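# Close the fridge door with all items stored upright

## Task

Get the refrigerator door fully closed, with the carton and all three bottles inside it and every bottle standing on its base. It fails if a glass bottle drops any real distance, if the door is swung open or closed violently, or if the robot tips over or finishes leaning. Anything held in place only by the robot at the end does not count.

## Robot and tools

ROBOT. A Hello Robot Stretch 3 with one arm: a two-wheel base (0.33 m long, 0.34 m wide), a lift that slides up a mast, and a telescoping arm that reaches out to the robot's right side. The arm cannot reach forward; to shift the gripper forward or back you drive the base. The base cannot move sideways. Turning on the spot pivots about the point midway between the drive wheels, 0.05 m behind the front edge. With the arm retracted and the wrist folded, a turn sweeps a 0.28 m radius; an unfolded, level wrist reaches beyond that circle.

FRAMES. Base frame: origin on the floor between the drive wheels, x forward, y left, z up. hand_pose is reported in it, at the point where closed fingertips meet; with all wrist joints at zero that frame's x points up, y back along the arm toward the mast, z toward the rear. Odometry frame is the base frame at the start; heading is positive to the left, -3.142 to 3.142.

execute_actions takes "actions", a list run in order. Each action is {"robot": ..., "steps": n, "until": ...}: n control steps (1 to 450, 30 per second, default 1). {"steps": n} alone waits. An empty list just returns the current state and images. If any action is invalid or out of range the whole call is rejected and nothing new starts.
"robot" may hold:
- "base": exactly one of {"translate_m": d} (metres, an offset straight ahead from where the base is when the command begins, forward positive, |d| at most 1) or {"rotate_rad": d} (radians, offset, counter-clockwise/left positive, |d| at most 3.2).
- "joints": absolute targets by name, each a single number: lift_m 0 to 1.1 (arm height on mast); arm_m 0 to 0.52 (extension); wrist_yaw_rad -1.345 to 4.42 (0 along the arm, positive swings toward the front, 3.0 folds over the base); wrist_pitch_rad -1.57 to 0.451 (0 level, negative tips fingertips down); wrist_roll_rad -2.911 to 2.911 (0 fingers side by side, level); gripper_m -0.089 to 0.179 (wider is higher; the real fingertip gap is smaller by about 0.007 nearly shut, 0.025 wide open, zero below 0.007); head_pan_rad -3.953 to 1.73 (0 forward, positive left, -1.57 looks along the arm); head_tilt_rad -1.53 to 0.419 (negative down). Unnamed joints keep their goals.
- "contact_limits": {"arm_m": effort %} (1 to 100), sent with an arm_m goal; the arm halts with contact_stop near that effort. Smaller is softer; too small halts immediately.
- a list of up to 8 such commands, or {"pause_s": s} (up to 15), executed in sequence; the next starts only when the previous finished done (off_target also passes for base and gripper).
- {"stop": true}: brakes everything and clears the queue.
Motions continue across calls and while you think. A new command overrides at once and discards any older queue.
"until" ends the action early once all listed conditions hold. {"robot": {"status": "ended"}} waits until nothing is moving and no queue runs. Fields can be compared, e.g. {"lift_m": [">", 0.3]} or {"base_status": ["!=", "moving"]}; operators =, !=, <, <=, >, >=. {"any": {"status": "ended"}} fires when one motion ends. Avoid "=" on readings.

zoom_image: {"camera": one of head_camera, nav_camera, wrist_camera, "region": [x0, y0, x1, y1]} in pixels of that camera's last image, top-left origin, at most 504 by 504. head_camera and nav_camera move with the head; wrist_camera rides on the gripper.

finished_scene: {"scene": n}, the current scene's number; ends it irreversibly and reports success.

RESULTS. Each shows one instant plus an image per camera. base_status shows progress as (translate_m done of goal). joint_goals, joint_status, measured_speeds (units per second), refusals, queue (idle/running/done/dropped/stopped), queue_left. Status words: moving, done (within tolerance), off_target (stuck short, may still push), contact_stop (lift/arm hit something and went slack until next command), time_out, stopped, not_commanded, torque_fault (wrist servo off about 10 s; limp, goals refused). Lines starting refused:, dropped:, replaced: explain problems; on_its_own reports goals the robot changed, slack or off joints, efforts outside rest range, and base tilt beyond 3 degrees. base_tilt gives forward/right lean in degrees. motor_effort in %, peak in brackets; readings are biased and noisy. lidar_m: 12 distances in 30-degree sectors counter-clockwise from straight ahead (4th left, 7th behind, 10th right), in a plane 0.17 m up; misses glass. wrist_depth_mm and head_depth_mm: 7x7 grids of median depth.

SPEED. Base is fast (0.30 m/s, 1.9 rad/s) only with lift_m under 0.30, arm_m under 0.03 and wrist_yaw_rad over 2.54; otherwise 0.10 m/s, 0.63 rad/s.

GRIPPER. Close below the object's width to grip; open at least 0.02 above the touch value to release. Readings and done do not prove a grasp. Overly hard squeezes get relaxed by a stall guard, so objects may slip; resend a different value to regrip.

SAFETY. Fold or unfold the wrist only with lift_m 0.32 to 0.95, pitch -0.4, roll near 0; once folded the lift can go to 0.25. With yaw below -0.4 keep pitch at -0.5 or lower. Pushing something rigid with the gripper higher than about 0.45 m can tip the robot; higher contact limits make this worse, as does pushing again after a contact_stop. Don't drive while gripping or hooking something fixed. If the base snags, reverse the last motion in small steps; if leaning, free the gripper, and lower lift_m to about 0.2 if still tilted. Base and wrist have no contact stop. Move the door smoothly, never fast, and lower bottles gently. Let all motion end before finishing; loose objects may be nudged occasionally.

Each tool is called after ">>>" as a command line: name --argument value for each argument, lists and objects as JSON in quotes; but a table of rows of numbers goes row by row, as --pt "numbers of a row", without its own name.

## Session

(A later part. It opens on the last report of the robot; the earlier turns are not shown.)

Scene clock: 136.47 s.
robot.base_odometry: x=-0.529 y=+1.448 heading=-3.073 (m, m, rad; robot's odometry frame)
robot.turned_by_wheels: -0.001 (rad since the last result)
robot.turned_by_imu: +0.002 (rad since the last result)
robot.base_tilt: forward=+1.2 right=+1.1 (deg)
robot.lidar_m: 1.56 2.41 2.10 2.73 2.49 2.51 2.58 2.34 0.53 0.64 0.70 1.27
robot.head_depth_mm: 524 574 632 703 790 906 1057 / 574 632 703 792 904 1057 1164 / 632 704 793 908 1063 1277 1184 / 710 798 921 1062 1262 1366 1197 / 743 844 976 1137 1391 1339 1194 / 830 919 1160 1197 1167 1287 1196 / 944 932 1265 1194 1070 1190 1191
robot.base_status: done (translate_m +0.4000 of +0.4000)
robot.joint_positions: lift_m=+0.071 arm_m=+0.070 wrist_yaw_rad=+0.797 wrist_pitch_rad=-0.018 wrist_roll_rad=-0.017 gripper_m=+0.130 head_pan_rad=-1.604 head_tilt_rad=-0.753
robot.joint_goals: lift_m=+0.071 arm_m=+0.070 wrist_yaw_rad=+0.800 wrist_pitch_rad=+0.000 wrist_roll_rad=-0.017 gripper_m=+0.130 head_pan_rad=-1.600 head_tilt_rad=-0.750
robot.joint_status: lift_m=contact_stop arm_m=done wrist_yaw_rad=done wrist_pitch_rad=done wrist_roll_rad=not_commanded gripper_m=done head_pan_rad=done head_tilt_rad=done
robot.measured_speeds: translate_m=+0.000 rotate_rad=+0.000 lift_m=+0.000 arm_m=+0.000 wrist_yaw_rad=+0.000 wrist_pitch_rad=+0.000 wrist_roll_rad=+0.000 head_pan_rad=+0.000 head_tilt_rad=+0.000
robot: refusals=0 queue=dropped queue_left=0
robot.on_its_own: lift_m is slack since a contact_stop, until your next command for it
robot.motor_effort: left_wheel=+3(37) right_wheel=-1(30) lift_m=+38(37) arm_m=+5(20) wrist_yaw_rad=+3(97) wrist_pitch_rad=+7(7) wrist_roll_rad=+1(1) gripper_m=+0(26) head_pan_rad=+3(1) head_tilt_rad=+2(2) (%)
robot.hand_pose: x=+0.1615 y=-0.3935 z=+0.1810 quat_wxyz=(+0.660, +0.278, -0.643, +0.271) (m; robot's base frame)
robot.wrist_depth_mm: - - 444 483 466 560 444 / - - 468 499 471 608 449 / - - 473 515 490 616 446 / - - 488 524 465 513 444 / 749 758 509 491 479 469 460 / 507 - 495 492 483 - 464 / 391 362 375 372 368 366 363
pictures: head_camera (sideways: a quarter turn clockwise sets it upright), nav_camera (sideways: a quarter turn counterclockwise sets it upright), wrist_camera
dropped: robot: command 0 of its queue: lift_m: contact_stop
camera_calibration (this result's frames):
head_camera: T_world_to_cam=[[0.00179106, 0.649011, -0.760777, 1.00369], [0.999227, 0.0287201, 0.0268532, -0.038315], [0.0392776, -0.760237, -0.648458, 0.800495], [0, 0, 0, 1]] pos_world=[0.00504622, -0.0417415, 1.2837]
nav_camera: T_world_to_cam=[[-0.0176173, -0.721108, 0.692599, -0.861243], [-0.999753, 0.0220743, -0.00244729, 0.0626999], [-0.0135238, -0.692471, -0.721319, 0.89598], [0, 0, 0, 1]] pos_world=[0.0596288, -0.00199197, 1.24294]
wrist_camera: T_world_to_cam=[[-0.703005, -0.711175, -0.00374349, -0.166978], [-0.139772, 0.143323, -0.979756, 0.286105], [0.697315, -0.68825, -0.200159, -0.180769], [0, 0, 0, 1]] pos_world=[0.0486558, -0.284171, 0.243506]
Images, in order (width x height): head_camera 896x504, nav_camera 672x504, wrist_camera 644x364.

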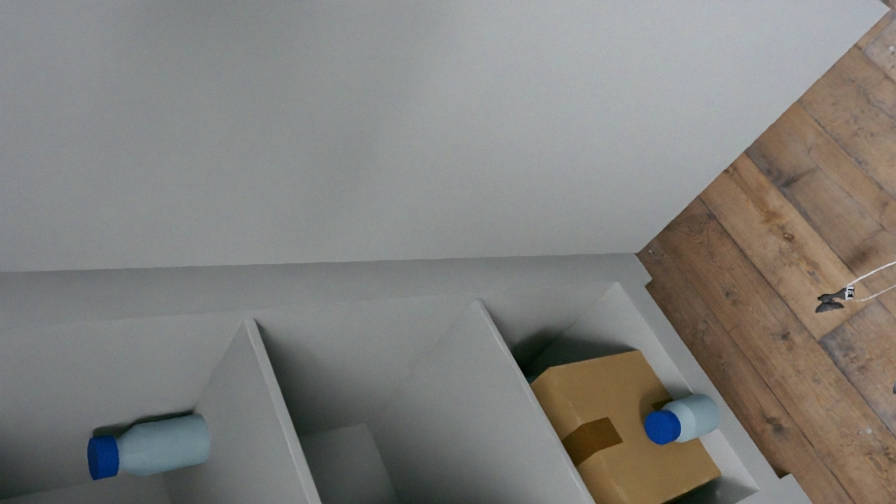

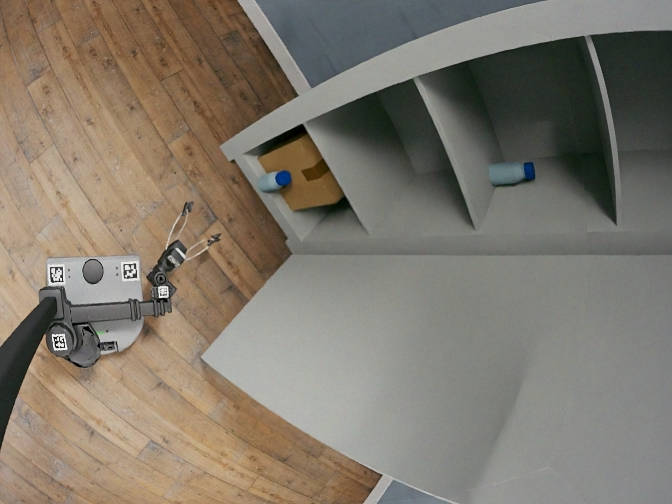

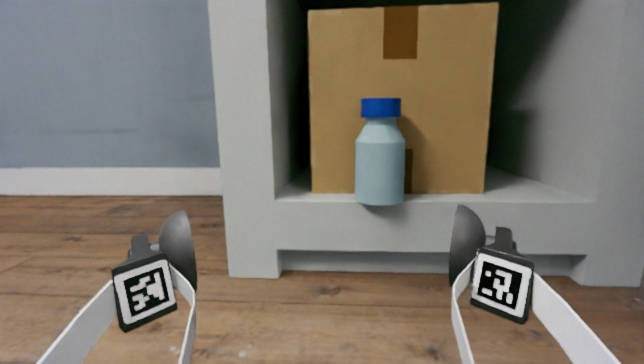

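>>> execute_actions --actions '[{"robot":[{"base":{"rotate_rad":0.5},"joints":{"wrist_yaw_rad":0.3,"lift_m":0.08}},{"base":{"translate_m":-0.07},"joints":{"arm_m":0.2,"head_tilt_rad":-1}}],"steps":450,"until":{"robot":{"status":"ended"}}}]'

Scene clock: 140.37 s.
robot.base_odometry: x=-0.470 y=+1.485 heading=-2.573 (m, m, rad; robot's odometry frame)
robot.turned_by_wheels: +0.500 (rad since the last result)
robot.turned_by_imu: +0.509 (rad since the last result)
robot.base_tilt: forward=+1.2 right=+1.0 (deg)
robot.lidar_m: 2.48 2.16 2.74 2.47 2.49 2.53 2.27 0.46 0.55 0.71 0.72 1.55
robot.head_depth_mm: 790 901 1018 1144 1243 1224 1109 / 795 1139 1129 1389 1376 1232 1146 / 801 1251 1134 1353 1377 1219 1148 / 778 1229 1112 1240 1386 1222 1136 / 783 1222 1096 1286 1362 1238 1123 / 759 813 930 1495 1393 1246 1125 / 636 780 1595 1575 1396 1247 1133
robot.base_status: done (translate_m -0.0700 of -0.0700)
robot.joint_positions: lift_m=+0.080 arm_m=+0.200 wrist_yaw_rad=+0.302 wrist_pitch_rad=-0.019 wrist_roll_rad=-0.017 gripper_m=+0.130 head_pan_rad=-1.604 head_tilt_rad=-0.987
robot.joint_goals: lift_m=+0.080 arm_m=+0.200 wrist_yaw_rad=+0.300 wrist_pitch_rad=+0.000 wrist_roll_rad=-0.017 gripper_m=+0.130 head_pan_rad=-1.600 head_tilt_rad=-1.000
robot.joint_status: lift_m=done arm_m=done wrist_yaw_rad=done wrist_pitch_rad=done wrist_roll_rad=not_commanded gripper_m=done head_pan_rad=done head_tilt_rad=done
robot.measured_speeds: translate_m=+0.000 rotate_rad=+0.000 lift_m=+0.000 arm_m=+0.000 wrist_yaw_rad=+0.000 wrist_pitch_rad=+0.000 wrist_roll_rad=+0.000 head_pan_rad=+0.000 head_tilt_rad=+0.000
robot: refusals=0 queue=done queue_left=0
robot.motor_effort: left_wheel=-4(11) right_wheel=+2(5) lift_m=+51(53) arm_m=+5(3) wrist_yaw_rad=-1(2) wrist_pitch_rad=+7(7) wrist_roll_rad=+0(0) gripper_m=+0(1) head_pan_rad=+1(1) head_tilt_rad=-8(36) (%)
robot.hand_pose: x=+0.0546 y=-0.5889 z=+0.1895 quat_wxyz=(+0.706, +0.112, -0.692, +0.101) (m; robot's base frame)
robot.wrist_depth_mm: 880 288 305 314 307 301 403 / 906 869 308 325 316 310 420 / 929 905 307 334 278 319 423 / 942 895 312 347 274 329 444 / 761 754 321 348 281 336 351 / 520 - 330 323 310 - 297 / 402 374 348 363 350 345 334
pictures: head_camera (sideways: a quarter turn clockwise sets it upright), nav_camera (sideways: a quarter turn counterclockwise sets it upright), wrist_camera
camera_calibration (this result's frames):
head_camera: T_world_to_cam=[[0.00704782, 0.807491, -0.589838, 0.78091], [0.998965, 0.0208263, 0.0404476, -0.0560016], [0.0449452, -0.589512, -0.806508, 1.006], [0, 0, 0, 1]] pos_world=[0.00522489, -0.0363612, 1.27422]
nav_camera: T_world_to_cam=[[-0.0222846, -0.861833, 0.506703, -0.619015], [-0.999725, 0.0229392, -0.00495116, 0.0659583], [-0.00735628, -0.506674, -0.862106, 1.07899], [0, 0, 0, 1]] pos_world=[0.060083, 0.0116961, 1.24419]
wrist_camera: T_world_to_cam=[[-0.956439, -0.29191, -0.00374214, -0.120307], [-0.0549961, 0.192753, -0.979705, 0.331885], [0.286707, -0.936822, -0.200411, -0.362952], [0, 0, 0, 1]] pos_world=[0.0072473, -0.439112, 0.25196]
Images, in order (width x height): head_camera 896x504, nav_camera 672x504, wrist_camera 644x364.

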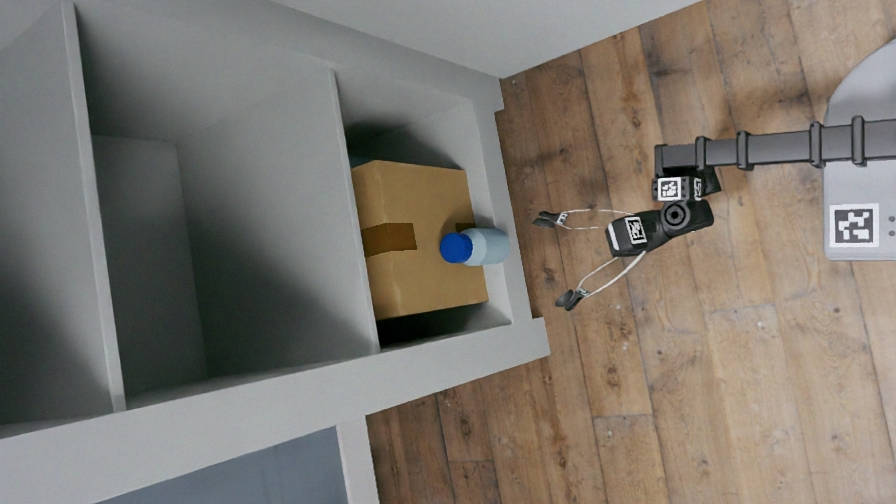

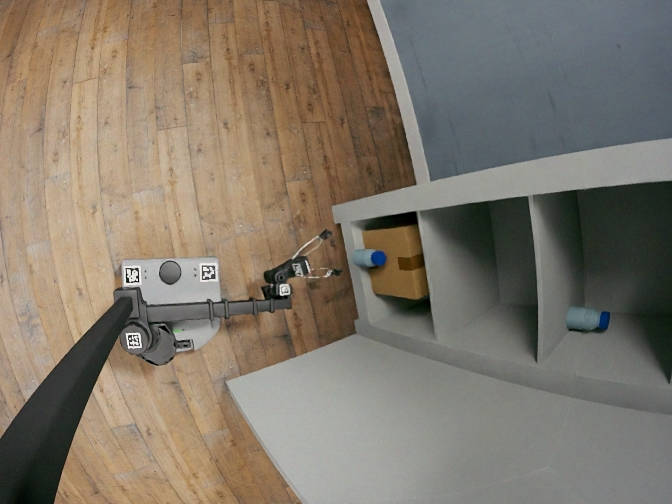

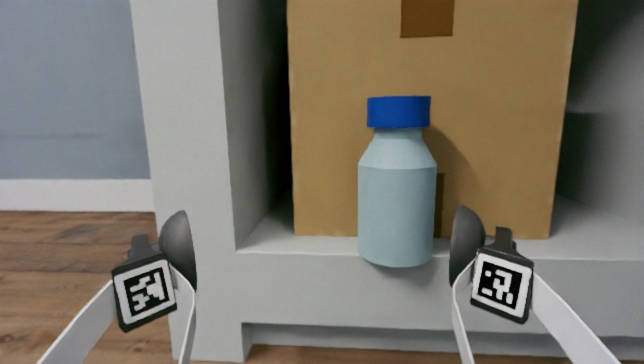

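>>> execute_actions --actions '[{"robot":[{"base":{"translate_m":-0.03}},{"joints":{"arm_m":0.335}}],"steps":450,"until":{"robot":{"status":"ended"}}}]'

Scene clock: 146.80 s.
robot.base_odometry: x=-0.445 y=+1.501 heading=-2.573 (m, m, rad; robot's odometry frame)
robot.turned_by_wheels: +0.000 (rad since the last result)
robot.turned_by_imu: +0.001 (rad since the last result)
robot.base_tilt: forward=+1.2 right=+1.0 (deg)
robot.lidar_m: 2.51 2.19 2.73 2.47 2.48 2.49 2.25 0.44 0.51 0.71 0.73 1.55
robot.head_depth_mm: 761 865 972 1066 1167 1190 1108 / 794 1055 1106 1351 1369 1231 1143 / 799 1244 1136 1378 1404 1235 1148 / 779 1238 1113 1245 1358 1239 1135 / 784 1227 1119 1304 1368 1238 1123 / 763 1163 967 1174 1391 1244 1125 / 665 745 1559 1583 1401 1248 1129
robot.base_status: done (translate_m -0.0300 of -0.0300)
robot.joint_positions: lift_m=+0.080 arm_m=+0.335 wrist_yaw_rad=+0.302 wrist_pitch_rad=-0.019 wrist_roll_rad=-0.017 gripper_m=+0.130 head_pan_rad=-1.604 head_tilt_rad=-0.987
robot.joint_goals: lift_m=+0.080 arm_m=+0.335 wrist_yaw_rad=+0.300 wrist_pitch_rad=+0.000 wrist_roll_rad=-0.017 gripper_m=+0.130 head_pan_rad=-1.600 head_tilt_rad=-1.000
robot.joint_status: lift_m=done arm_m=done wrist_yaw_rad=done wrist_pitch_rad=done wrist_roll_rad=not_commanded gripper_m=done head_pan_rad=done head_tilt_rad=done
robot.measured_speeds: translate_m=+0.000 rotate_rad=+0.000 lift_m=+0.000 arm_m=+0.000 wrist_yaw_rad=+0.000 wrist_pitch_rad=+0.000 wrist_roll_rad=+0.000 head_pan_rad=+0.000 head_tilt_rad=+0.000
robot: refusals=0 queue=done queue_left=0
robot.motor_effort: left_wheel=-4(10) right_wheel=+2(4) lift_m=+50(51) arm_m=+5(5) wrist_yaw_rad=-1(2) wrist_pitch_rad=+7(7) wrist_roll_rad=+1(1) gripper_m=+1(0) head_pan_rad=+1(2) head_tilt_rad=-8(9) (%)
robot.hand_pose: x=+0.0546 y=-0.7239 z=+0.1895 quat_wxyz=(+0.706, +0.112, -0.692, +0.101) (m; robot's base frame)
robot.wrist_depth_mm: 191 228 199 194 190 186 183 / 192 242 205 198 195 193 190 / 192 245 212 150 202 197 196 / 192 259 219 152 207 204 319 / 190 243 224 148 213 208 319 / 197 - 232 153 220 - 230 / 202 199 194 159 184 189 186
pictures: head_camera (sideways: a quarter turn clockwise sets it upright), nav_camera (sideways: a quarter turn counterclockwise sets it upright), wrist_camera
camera_calibration (this result's frames):
head_camera: T_world_to_cam=[[0.00704802, 0.8075, -0.589826, 0.780894], [0.998965, 0.0208258, 0.0404485, -0.0560027], [0.0449457, -0.5895, -0.806517, 1.00601], [0, 0, 0, 1]] pos_world=[0.00522491, -0.0363608, 1.27422]
nav_camera: T_world_to_cam=[[-0.0222848, -0.86184, 0.50669, -0.618998], [-0.999725, 0.0229391, -0.00495131, 0.0659585], [-0.00735578, -0.506661, -0.862114, 1.079], [0, 0, 0, 1]] pos_world=[0.060083, 0.011697, 1.24419]
wrist_camera: T_world_to_cam=[[-0.956445, -0.29189, -0.00374182, -0.159706], [-0.0549925, 0.192754, -0.979705, 0.357908], [0.286688, -0.936828, -0.200411, -0.489428], [0, 0, 0, 1]] pos_world=[0.00724538, -0.574114, 0.25196]
Images, in order (width x height): head_camera 896x504, nav_camera 672x504, wrist_camera 644x364.

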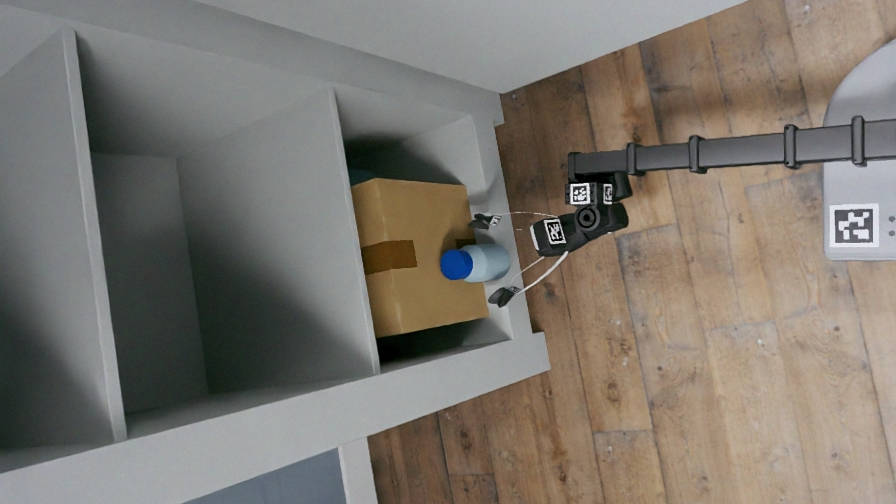

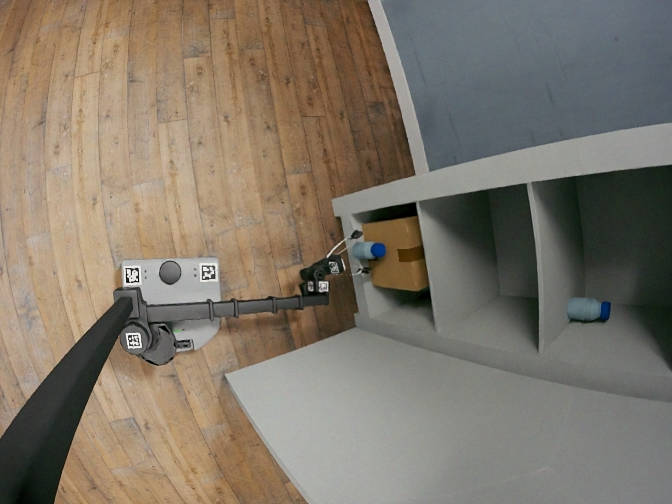

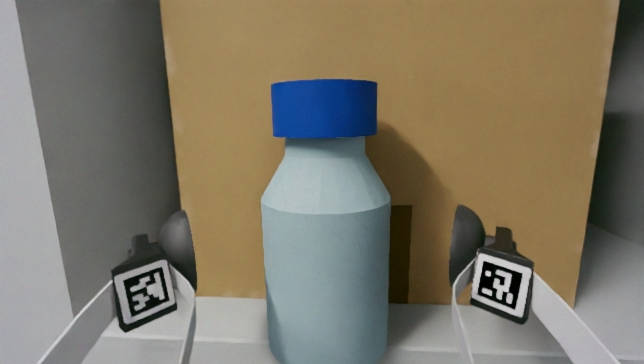

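>>> execute_actions --actions '[{"robot":[{"joints":{"arm_m":0.355}},{"joints":{"gripper_m":0.02}},{"joints":{"lift_m":0.1}},{"joints":{"arm_m":0.22}},{"joints":{"lift_m":0.54}}],"steps":450,"until":{"robot":{"status":"ended"}}}]'

Scene clock: 156.77 s.
robot.base_odometry: x=-0.445 y=+1.501 heading=-2.573 (m, m, rad; robot's odometry frame)
robot.turned_by_wheels: +0.000 (rad since the last result)
robot.turned_by_imu: +0.002 (rad since the last result)
robot.base_tilt: forward=+1.2 right=+1.0 (deg)
robot.lidar_m: 2.51 2.19 2.73 2.47 2.48 2.50 2.24 0.44 0.51 0.77 0.73 1.55
robot.head_depth_mm: 761 865 974 1066 1154 1194 1117 / 795 1056 1105 1315 - 1233 - / 800 1245 1139 1398 1357 1233 1145 / 778 1238 1102 1213 1382 1229 1134 / 784 1222 1100 1321 1361 1237 1122 / 764 1164 966 1175 1391 1250 1121 / 665 744 1563 1578 1393 1250 1124
robot.base_status: done (translate_m -0.0300 of -0.0300)
robot.joint_positions: lift_m=+0.539 arm_m=+0.220 wrist_yaw_rad=+0.302 wrist_pitch_rad=-0.066 wrist_roll_rad=-0.017 gripper_m=+0.021 head_pan_rad=-1.604 head_tilt_rad=-0.987
robot.joint_goals: lift_m=+0.540 arm_m=+0.220 wrist_yaw_rad=+0.300 wrist_pitch_rad=+0.000 wrist_roll_rad=-0.017 gripper_m=+0.020 head_pan_rad=-1.600 head_tilt_rad=-1.000
robot.joint_status: lift_m=done arm_m=done wrist_yaw_rad=done wrist_pitch_rad=done wrist_roll_rad=not_commanded gripper_m=done head_pan_rad=done head_tilt_rad=done
robot.measured_speeds: translate_m=+0.000 rotate_rad=+0.000 lift_m=+0.000 arm_m=+0.000 wrist_yaw_rad=+0.000 wrist_pitch_rad=+0.000 wrist_roll_rad=+0.000 head_pan_rad=+0.000 head_tilt_rad=+0.000
robot: refusals=0 queue=done queue_left=0
robot.motor_effort: left_wheel=-2(4) right_wheel=+1(2) lift_m=+55(58) arm_m=-4(5) wrist_yaw_rad=-2(4) wrist_pitch_rad=+25(25) wrist_roll_rad=+0(1) gripper_m=-18(92) head_pan_rad=+2(2) head_tilt_rad=-9(9) (%)
robot.hand_pose: x=+0.0542 y=-0.6078 z=+0.6372 quat_wxyz=(+0.708, +0.129, -0.689, +0.084) (m; robot's base frame)
robot.wrist_depth_mm: 861 267 399 659 658 631 398 / 874 278 358 126 672 639 398 / 906 289 359 127 706 639 404 / 973 302 362 133 727 650 399 / - 318 223 126 141 509 403 / - 676 143 130 143 366 360 / - 945 365 135 403 484 380
pictures: head_camera (sideways: a quarter turn clockwise sets it upright), nav_camera (sideways: a quarter turn counterclockwise sets it upright), wrist_camera
camera_calibration (this result's frames):
head_camera: T_world_to_cam=[[0.00704899, 0.807526, -0.58979, 0.780847], [0.998965, 0.0208239, 0.0404509, -0.0560058], [0.0449468, -0.589464, -0.806543, 1.00605], [0, 0, 0, 1]] pos_world=[0.00522495, -0.0363596, 1.27422]
nav_camera: T_world_to_cam=[[-0.0222856, -0.861863, 0.506652, -0.618948], [-0.999725, 0.0229395, -0.00495177, 0.0659591], [-0.00735457, -0.506622, -0.862137, 1.07903], [0, 0, 0, 1]] pos_world=[0.0600831, 0.0116995, 1.24419]
wrist_camera: T_world_to_cam=[[-0.956455, -0.29185, -0.00425304, -0.124228], [-0.0680954, 0.237285, -0.96905, 0.795124], [0.283826, -0.926563, -0.246826, -0.254855], [0, 0, 0, 1]] pos_world=[0.00766069, -0.461066, 0.707083]
Images, in order (width x height): head_camera 896x504, nav_camera 672x504, wrist_camera 644x364.

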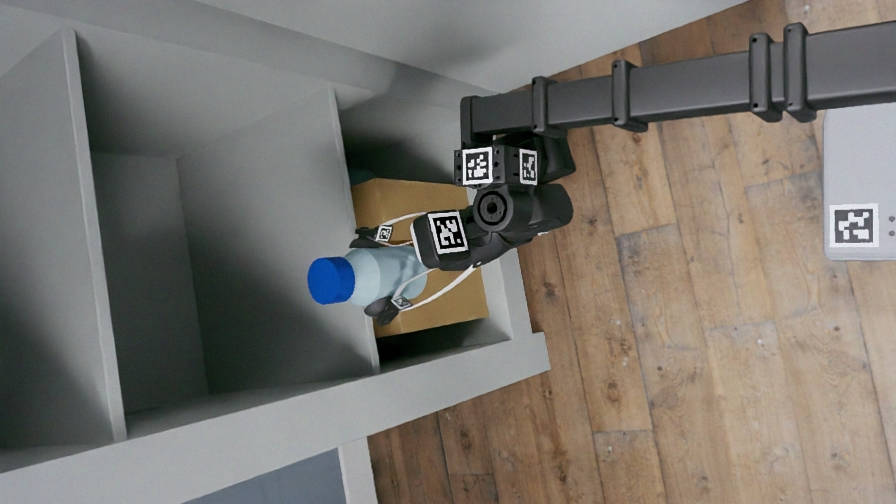

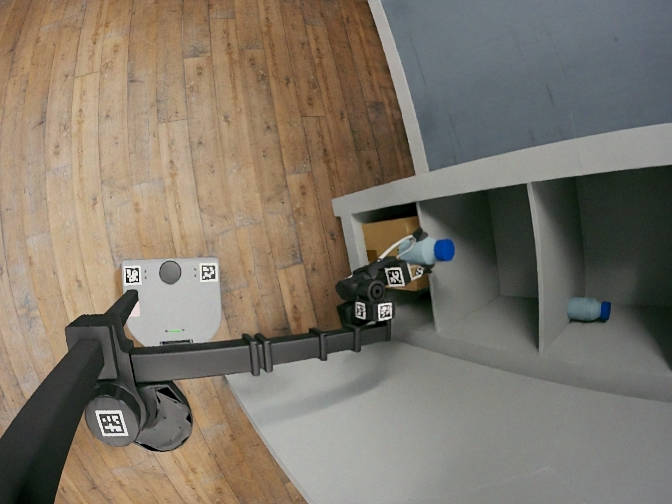

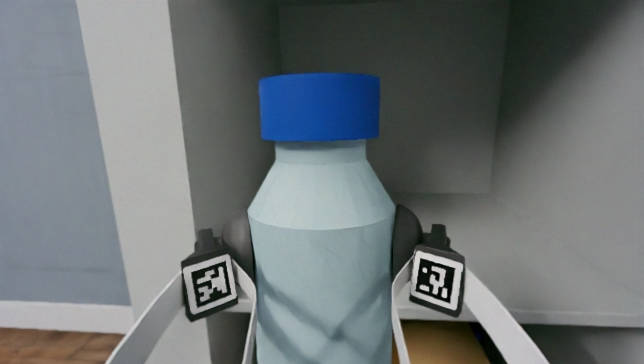

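>>> execute_actions --actions '[{"robot":[{"joints":{"arm_m":0.48}},{"joints":{"lift_m":0.47}}],"steps":450,"until":{"robot":{"status":"ended"}}}]'

Scene clock: 161.33 s.
robot.base_odometry: x=-0.445 y=+1.501 heading=-2.573 (m, m, rad; robot's odometry frame)
robot.turned_by_wheels: +0.000 (rad since the last result)
robot.turned_by_imu: +0.001 (rad since the last result)
robot.base_tilt: forward=+1.2 right=+1.1 (deg)
robot.lidar_m: 2.51 2.18 2.74 2.47 2.48 2.50 2.24 0.43 0.51 0.77 0.73 1.55
robot.head_depth_mm: 761 865 973 1066 1159 1195 1108 / 794 1056 1107 1303 1372 - - / 799 1248 1132 1382 1375 1236 1153 / 778 1233 1056 1291 1387 1237 1137 / 783 1235 1091 1301 1364 1243 1123 / 762 1161 970 1179 1397 1246 1125 / 665 746 1558 1584 1395 1250 1129
robot.base_status: done (translate_m -0.0300 of -0.0300)
robot.joint_positions: lift_m=+0.470 arm_m=+0.480 wrist_yaw_rad=+0.302 wrist_pitch_rad=-0.060 wrist_roll_rad=-0.017 gripper_m=+0.021 head_pan_rad=-1.604 head_tilt_rad=-0.987
robot.joint_goals: lift_m=+0.470 arm_m=+0.480 wrist_yaw_rad=+0.300 wrist_pitch_rad=+0.000 wrist_roll_rad=-0.017 gripper_m=+0.020 head_pan_rad=-1.600 head_tilt_rad=-1.000
robot.joint_status: lift_m=done arm_m=done wrist_yaw_rad=done wrist_pitch_rad=done wrist_roll_rad=not_commanded gripper_m=done head_pan_rad=done head_tilt_rad=done
robot.measured_speeds: translate_m=+0.000 rotate_rad=+0.000 lift_m=+0.000 arm_m=+0.000 wrist_yaw_rad=+0.000 wrist_pitch_rad=+0.000 wrist_roll_rad=+0.000 head_pan_rad=+0.000 head_tilt_rad=+0.000
robot: refusals=0 queue=done queue_left=0
robot.motor_effort: left_wheel=-3(3) right_wheel=+1(2) lift_m=+28(53) arm_m=+5(6) wrist_yaw_rad=-1(1) wrist_pitch_rad=+23(25) wrist_roll_rad=+0(0) gripper_m=-18(19) head_pan_rad=+1(1) head_tilt_rad=-8(9) (%)
robot.hand_pose: x=+0.0542 y=-0.8676 z=+0.5695 quat_wxyz=(+0.708, +0.127, -0.689, +0.086) (m; robot's base frame)
robot.wrist_depth_mm: 219 302 433 426 414 408 333 / 218 302 449 126 429 423 333 / 219 300 464 127 446 438 332 / 220 303 479 133 465 447 337 / 220 304 233 127 140 338 309 / 219 252 143 130 143 244 241 / 196 196 186 135 183 190 188
pictures: head_camera (sideways: a quarter turn clockwise sets it upright), nav_camera (sideways: a quarter turn counterclockwise sets it upright), wrist_camera
camera_calibration (this result's frames):
head_camera: T_world_to_cam=[[0.00705248, 0.807643, -0.58963, 0.780639], [0.998964, 0.0208163, 0.0404616, -0.0560197], [0.0449524, -0.589304, -0.80666, 1.0062], [0, 0, 0, 1]] pos_world=[0.00522515, -0.0363541, 1.27421]
nav_camera: T_world_to_cam=[[-0.0222885, -0.861963, 0.506481, -0.618726], [-0.999725, 0.02294, -0.0049538, 0.0659617], [-0.00734866, -0.506452, -0.862237, 1.07916], [0, 0, 0, 1]] pos_world=[0.0600835, 0.011711, 1.24419]
wrist_camera: T_world_to_cam=[[-0.956564, -0.29149, -0.00428855, -0.200008], [-0.0663169, 0.231906, -0.970475, 0.787229], [0.283878, -0.928037, -0.241164, -0.516721], [0, 0, 0, 1]] pos_world=[0.00757157, -0.7204, 0.638514]
Images, in order (width x height): head_camera 896x504, nav_camera 672x504, wrist_camera 644x364.

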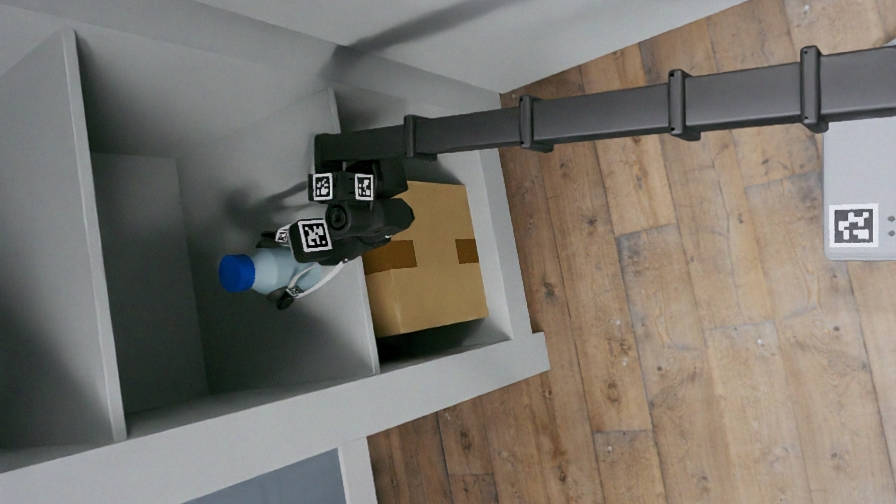

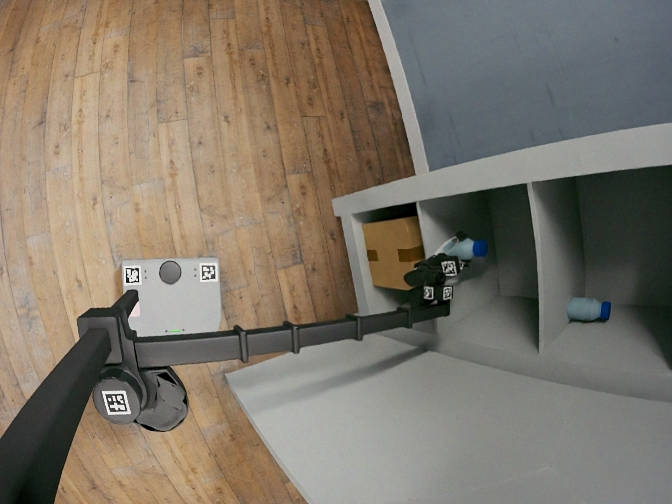

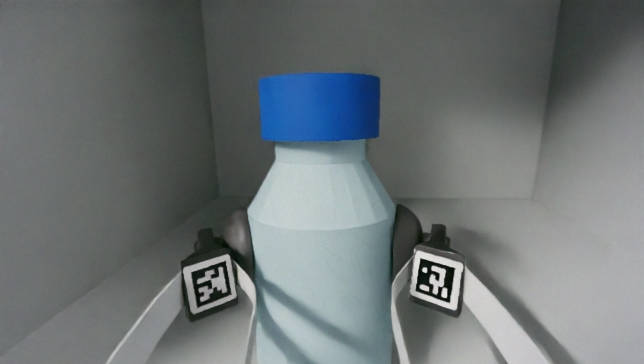

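>>> execute_actions --actions '[{"robot":[{"joints":{"lift_m":0.462}},{"joints":{"gripper_m":0.13}},{"joints":{"arm_m":0,"wrist_pitch_rad":-0.1}},{"joints":{"wrist_pitch_rad":-0.4,"wrist_yaw_rad":3,"gripper_m":0.03},"base":{"rotate_rad":-0.2}},{"joints":{"lift_m":0.28},"base":{"translate_m":-0.8}},{"base":{"rotate_rad":0.3}},{"joints":{"arm_m":0.5,"head_pan_rad":-1.2,"head_tilt_rad":-0.8}}],"steps":450,"until":{"robot":{"status":"ended"}}},{"steps":300,"until":{"robot":{"status":"ended"}}}]'

>>> execute_actions --actions '[{"robot":{"base":{"translate_m":0.6},"joints":{"head_pan_rad":-1.6}},"steps":450,"until":{"robot":{"status":"ended"}}}]'

Scene clock: 182.30 s.
robot.base_odometry: x=+0.301 y=+1.790 heading=-2.473 (m, m, rad; robot's odometry frame)
robot.turned_by_wheels: +0.100 (rad since the last result)
robot.turned_by_imu: +0.100 (rad since the last result)
robot.base_tilt: forward=+1.2 right=+1.1 (deg)
robot.lidar_m: 2.82 2.82 2.31 2.16 2.20 1.61 1.50 1.53 1.71 1.59 0.47 1.34
robot.head_depth_mm: 1349 1525 1736 1826 1570 1304 1170 / 1393 1570 1792 1813 1556 1308 1164 / 1131 1332 1637 1748 1543 1333 1166 / 700 785 891 1033 1225 1303 1171 / 492 535 574 706 804 975 1150 / 437 469 517 593 756 1317 1174 / 382 431 511 1758 1558 1342 1173
robot.base_status: done (rotate_rad +0.2999 of +0.3000)
robot.joint_positions: lift_m=+0.280 arm_m=+0.500 wrist_yaw_rad=+2.997 wrist_pitch_rad=-0.416 wrist_roll_rad=-0.016 gripper_m=+0.030 head_pan_rad=-1.207 head_tilt_rad=-0.804
robot.joint_goals: lift_m=+0.280 arm_m=+0.500 wrist_yaw_rad=+3.000 wrist_pitch_rad=-0.400 wrist_roll_rad=-0.016 gripper_m=+0.030 head_pan_rad=-1.200 head_tilt_rad=-0.800
robot.joint_status: lift_m=done arm_m=done wrist_yaw_rad=done wrist_pitch_rad=done wrist_roll_rad=not_commanded gripper_m=done head_pan_rad=done head_tilt_rad=done
robot.measured_speeds: translate_m=+0.000 rotate_rad=+0.000 lift_m=+0.000 arm_m=+0.000 wrist_yaw_rad=+0.000 wrist_pitch_rad=+0.000 wrist_roll_rad=+0.000 head_pan_rad=+0.000 head_tilt_rad=+0.000
robot: refusals=0 queue=done queue_left=0
robot.motor_effort: left_wheel=-4(12) right_wheel=+2(5) lift_m=+25(29) arm_m=+4(4) wrist_yaw_rad=+3(4) wrist_pitch_rad=+6(23) wrist_roll_rad=+0(1) gripper_m=+0(82) head_pan_rad=+3(20) head_tilt_rad=+2(28) (%)
robot.hand_pose: x=+0.0110 y=-0.4224 z=+0.2935 quat_wxyz=(+0.195, +0.695, +0.098, +0.685) (m; robot's base frame)
robot.wrist_depth_mm: - - - - - - - / - - - - - - - / - - - 991 990 990 977 / 764 804 - 760 752 730 743 / 609 610 - 613 612 596 605 / 515 515 - 503 524 500 315 / 442 438 439 438 437 433 322
pictures: head_camera (sideways: a quarter turn clockwise sets it upright), nav_camera (sideways: a quarter turn counterclockwise sets it upright), wrist_camera
camera_calibration (this result's frames):
head_camera: T_world_to_cam=[[-0.262479, 0.634109, -0.727331, 0.961713], [0.910966, 0.411395, 0.0299171, -0.0417637], [0.318191, -0.654721, -0.685634, 0.84715], [0, 0, 0, 1]] pos_world=[0.0209194, -0.0380026, 1.28157]
nav_camera: T_world_to_cam=[[0.274504, -0.703443, 0.655604, -0.814817], [-0.930628, -0.365954, -0.00300006, 0.0629977], [0.242031, -0.609299, -0.755099, 0.938352], [0, 0, 0, 1]] pos_world=[0.0551872, 0.0216149, 1.24293]
wrist_camera: T_world_to_cam=[[0.988516, -0.151104, -0.00197409, -0.0755229], [-0.0868534, -0.557403, -0.825686, 0.0375905], [0.123664, 0.816376, -0.564126, 0.675464], [0, 0, 0, 1]] pos_world=[-0.00561042, -0.541891, 0.411936]
Images, in order (width x height): head_camera 896x504, nav_camera 672x504, wrist_camera 644x364.

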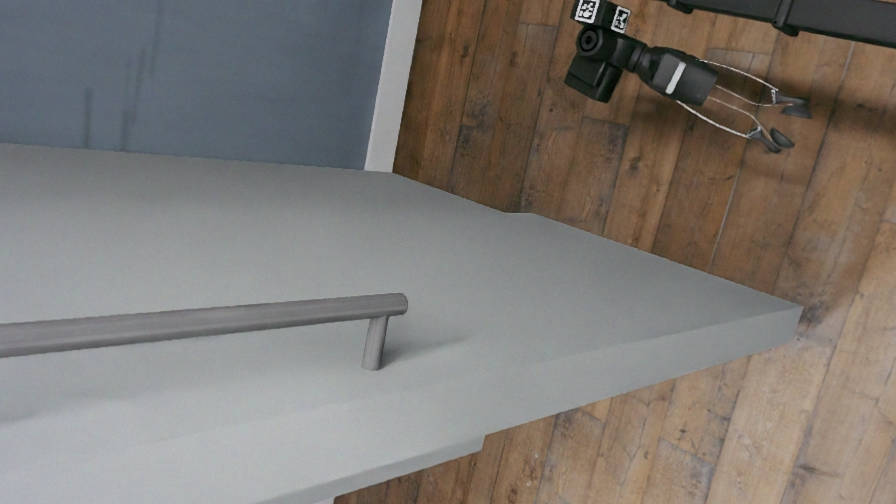

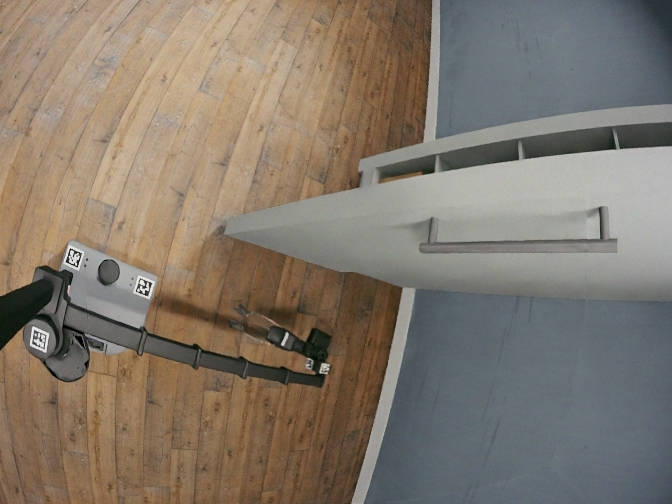

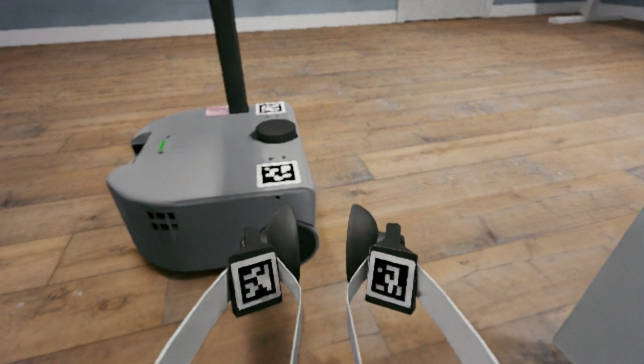

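Scene clock: 189.53 s.
robot.base_odometry: x=-0.170 y=+1.418 heading=-2.473 (m, m, rad; robot's odometry frame)
robot.turned_by_wheels: +0.000 (rad since the last result)
robot.turned_by_imu: +0.004 (rad since the last result)
robot.base_tilt: forward=+1.2 right=+1.0 (deg)
robot.lidar_m: 2.65 2.25 2.36 2.21 2.25 2.26 2.10 2.14 1.64 0.87 0.87 1.99
robot.head_depth_mm: 1324 1579 1826 1817 1543 1320 1165 / 792 903 1051 1346 1505 1329 1177 / 780 884 1021 1210 1441 1332 1167 / 765 864 994 1176 1376 1328 1170 / 749 848 970 1141 1383 1339 1170 / 737 831 952 1112 1341 1339 1170 / 722 807 931 1723 1549 1338 1176
robot.base_status: done (translate_m +0.6000 of +0.6000)
robot.joint_positions: lift_m=+0.280 arm_m=+0.500 wrist_yaw_rad=+2.997 wrist_pitch_rad=-0.418 wrist_roll_rad=-0.016 gripper_m=+0.030 head_pan_rad=-1.593 head_tilt_rad=-0.804
robot.joint_goals: lift_m=+0.280 arm_m=+0.500 wrist_yaw_rad=+3.000 wrist_pitch_rad=-0.400 wrist_roll_rad=-0.016 gripper_m=+0.030 head_pan_rad=-1.600 head_tilt_rad=-0.800
robot.joint_status: lift_m=done arm_m=done wrist_yaw_rad=done wrist_pitch_rad=done wrist_roll_rad=not_commanded gripper_m=done head_pan_rad=done head_tilt_rad=done
robot.measured_speeds: translate_m=+0.000 rotate_rad=+0.000 lift_m=+0.000 arm_m=+0.000 wrist_yaw_rad=+0.000 wrist_pitch_rad=+0.000 wrist_roll_rad=+0.000 head_pan_rad=+0.000 head_tilt_rad=+0.000
robot: refusals=0 queue=done queue_left=0
robot.motor_effort: left_wheel=-4(17) right_wheel=+2(16) lift_m=+25(25) arm_m=+3(4) wrist_yaw_rad=+4(17) wrist_pitch_rad=+7(7) wrist_roll_rad=+0(0) gripper_m=+0(6) head_pan_rad=-2(21) head_tilt_rad=+3(2) (%)
robot.hand_pose: x=+0.0112 y=-0.4228 z=+0.2930 quat_wxyz=(+0.196, +0.695, +0.098, +0.685) (m; robot's base frame)
robot.wrist_depth_mm: - - - - - - - / - - - - - - - / - - - 992 989 995 964 / 760 - - 766 738 743 744 / 616 596 - 613 613 601 600 / 517 511 - 500 524 502 506 / 438 440 440 436 434 430 430
pictures: head_camera (sideways: a quarter turn clockwise sets it upright), nav_camera (sideways: a quarter turn counterclockwise sets it upright), wrist_camera
camera_calibration (this result's frames):
head_camera: T_world_to_cam=[[-0.00451132, 0.686248, -0.727354, 0.960169], [0.998819, 0.0382732, 0.0299151, -0.042297], [0.0483673, -0.72636, -0.68561, 0.848764], [0, 0, 0, 1]] pos_world=[0.00552619, -0.0407865, 1.28157]
nav_camera: T_world_to_cam=[[-0.0104442, -0.755011, 0.655629, -0.813111], [-0.999932, 0.0112274, -0.00299969, 0.0634199], [-0.00509623, -0.655616, -0.755077, 0.939831], [0, 0, 0, 1]] pos_world=[0.0597129, 0.001548, 1.24293]
wrist_camera: T_world_to_cam=[[0.988387, -0.151945, -0.00196651, -0.0760812], [-0.0875844, -0.559056, -0.824491, 0.0359708], [0.124178, 0.815088, -0.565872, 0.675431], [0, 0, 0, 1]] pos_world=[-0.00552548, -0.541986, 0.411715]
Images, in order (width x height): head_camera 896x504, nav_camera 672x504, wrist_camera 644x364.

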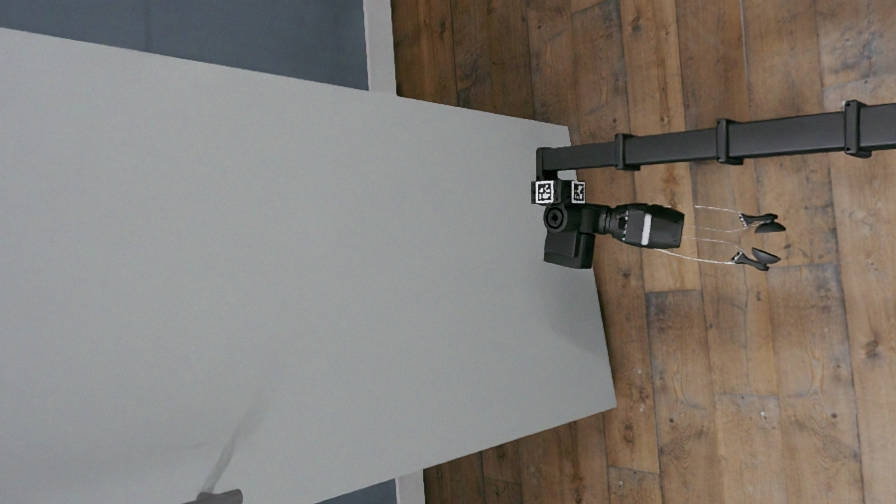

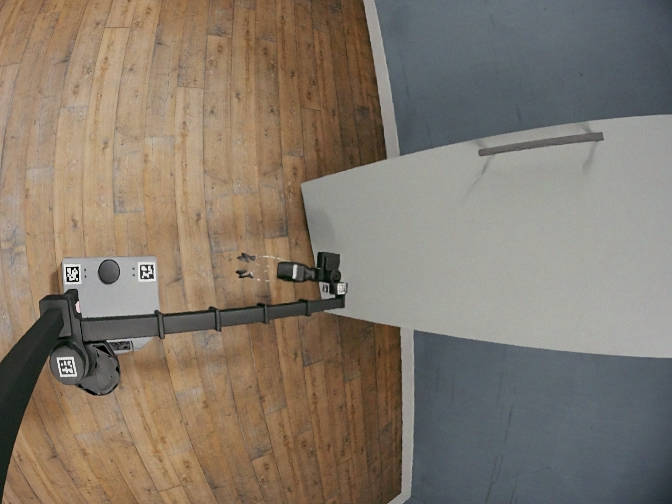

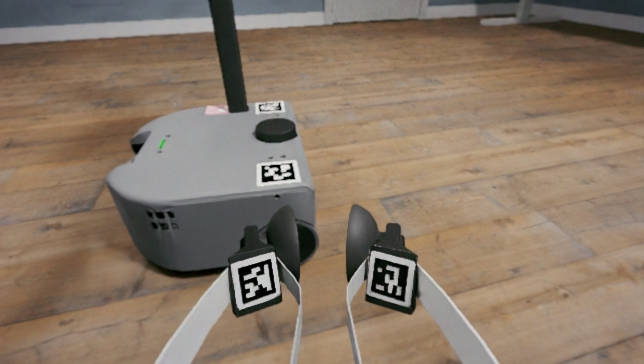

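Still slightly open; push with the gripper.

>>> execute_actions --actions '[{"robot":[{"base":{"translate_m":0.27},"joints":{"arm_m":0.3,"wrist_yaw_rad":0,"wrist_pitch_rad":0,"gripper_m":0}},{"joints":{"arm_m":0.4}},{"joints":{"arm_m":0.52},"contact_limits":{"arm_m":25}}],"steps":450,"until":{"robot":{"status":"ended"}}},{"robot":[{"joints":{"arm_m":0.2,"head_pan_rad":-2.0}},{"base":{"translate_m":0.4}}],"steps":450,"until":{"robot":{"status":"ended"}}}]'

Scene clock: 205.00 s.
robot.base_odometry: x=-0.695 y=+1.003 heading=-2.473 (m, m, rad; robot's odometry frame)
robot.turned_by_wheels: +0.000 (rad since the last result)
robot.turned_by_imu: +0.007 (rad since the last result)
robot.base_tilt: forward=+1.2 right=+1.0 (deg)
robot.lidar_m: 1.98 1.62 2.35 2.25 2.32 2.96 2.77 2.32 0.93 1.11 1.49 1.92
robot.head_depth_mm: 966 1120 1322 1688 1533 1323 1163 / 914 1050 1230 1482 1538 1332 1166 / 863 988 1146 1358 1526 1332 1166 / 814 935 1074 1272 1470 1352 1149 / 889 1045 1269 1616 1549 1369 1136 / 1148 1414 1660 1831 1549 1334 1173 / 1273 1418 1598 1768 1565 1338 1173
robot.base_status: done (translate_m +0.4000 of +0.4000)
robot.joint_positions: lift_m=+0.280 arm_m=+0.200 wrist_yaw_rad=+0.002 wrist_pitch_rad=-0.022 wrist_roll_rad=-0.016 gripper_m=+0.000 head_pan_rad=-1.993 head_tilt_rad=-0.802
robot.joint_goals: lift_m=+0.280 arm_m=+0.200 wrist_yaw_rad=+0.000 wrist_pitch_rad=+0.000 wrist_roll_rad=-0.016 gripper_m=+0.000 head_pan_rad=-2.000 head_tilt_rad=-0.800
robot.joint_status: lift_m=done arm_m=done wrist_yaw_rad=done wrist_pitch_rad=done wrist_roll_rad=not_commanded gripper_m=done head_pan_rad=done head_tilt_rad=done
robot.measured_speeds: translate_m=+0.000 rotate_rad=+0.000 lift_m=+0.000 arm_m=+0.000 wrist_yaw_rad=+0.000 wrist_pitch_rad=+0.000 wrist_roll_rad=+0.000 head_pan_rad=+0.000 head_tilt_rad=+0.000
robot: refusals=0 queue=done queue_left=0
robot.motor_effort: left_wheel=-3(7) right_wheel=+1(7) lift_m=+25(25) arm_m=-4(28) wrist_yaw_rad=-1(4) wrist_pitch_rad=+9(13) wrist_roll_rad=+0(0) gripper_m=-2(78) head_pan_rad=-2(22) head_tilt_rad=+2(2) (%)
robot.hand_pose: x=-0.0209 y=-0.6009 z=+0.3893 quat_wxyz=(+0.713, +0.009, -0.701, -0.007) (m; robot's base frame)
robot.wrist_depth_mm: 923 963 967 998 813 472 427 / 977 977 - - 801 480 442 / 1000 - - - 836 482 451 / - - - - 840 488 466 / - - - - 828 487 494 / 934 926 912 - 716 503 504 / 699 701 690 689 670 521 533
pictures: head_camera (sideways: a quarter turn clockwise sets it upright), nav_camera (sideways: a quarter turn counterclockwise sets it upright), wrist_camera
replaced: robot.arm_m: its motion had ended contact_stop
camera_calibration (this result's frames):
head_camera: T_world_to_cam=[[0.262625, 0.632908, -0.728324, 0.959803], [0.934915, -0.353616, 0.0298296, -0.0417959], [-0.238667, -0.688755, -0.684584, 0.84918], [0, 0, 0, 1]] pos_world=[-0.0103212, -0.0373705, 1.28163]
nav_camera: T_world_to_cam=[[-0.303216, -0.690514, 0.656696, -0.812717], [-0.916651, 0.399678, -0.00298418, 0.0628917], [-0.260406, -0.602866, -0.754149, 0.940182], [0, 0, 0, 1]] pos_world=[0.0560505, -0.0195253, 1.24293]
wrist_camera: T_world_to_cam=[[-0.999981, 0.00392742, -0.00466065, -0.0181507], [0.0053641, 0.204083, -0.978939, 0.533597], [-0.00289354, -0.978946, -0.2041, -0.342393], [0, 0, 0, 1]] pos_world=[-0.0220033, -0.444011, 0.452392]
Images, in order (width x height): head_camera 896x504, nav_camera 672x504, wrist_camera 644x364.

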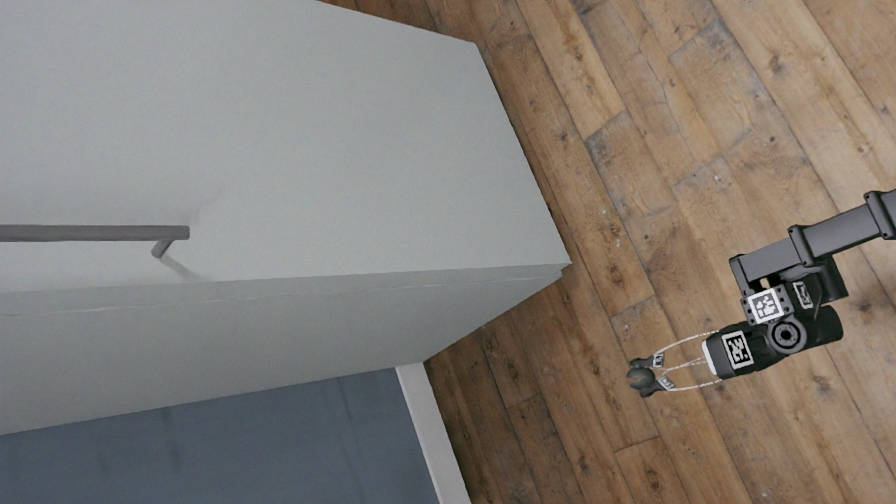

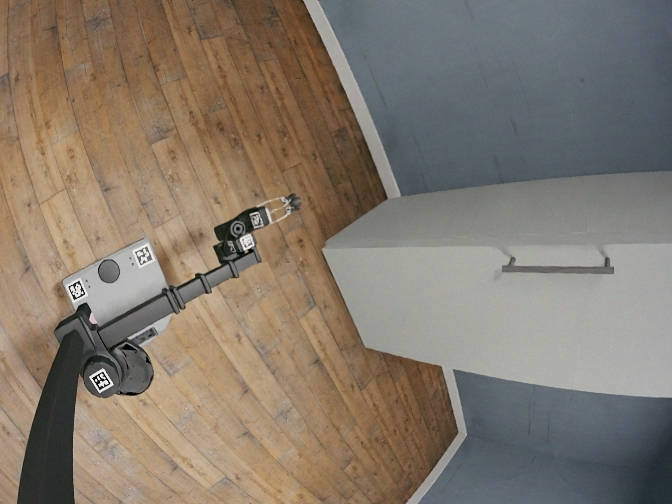

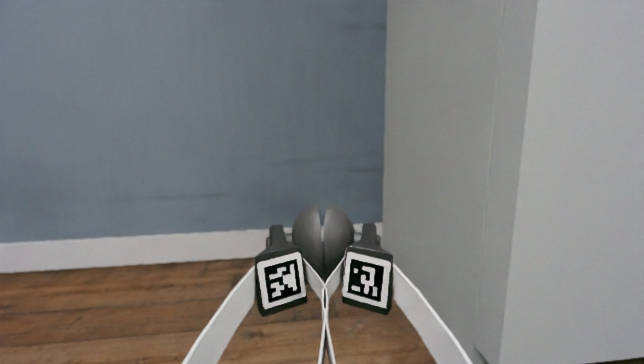

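>>> finished_scene --scene 1

The scene is finished: the task was done.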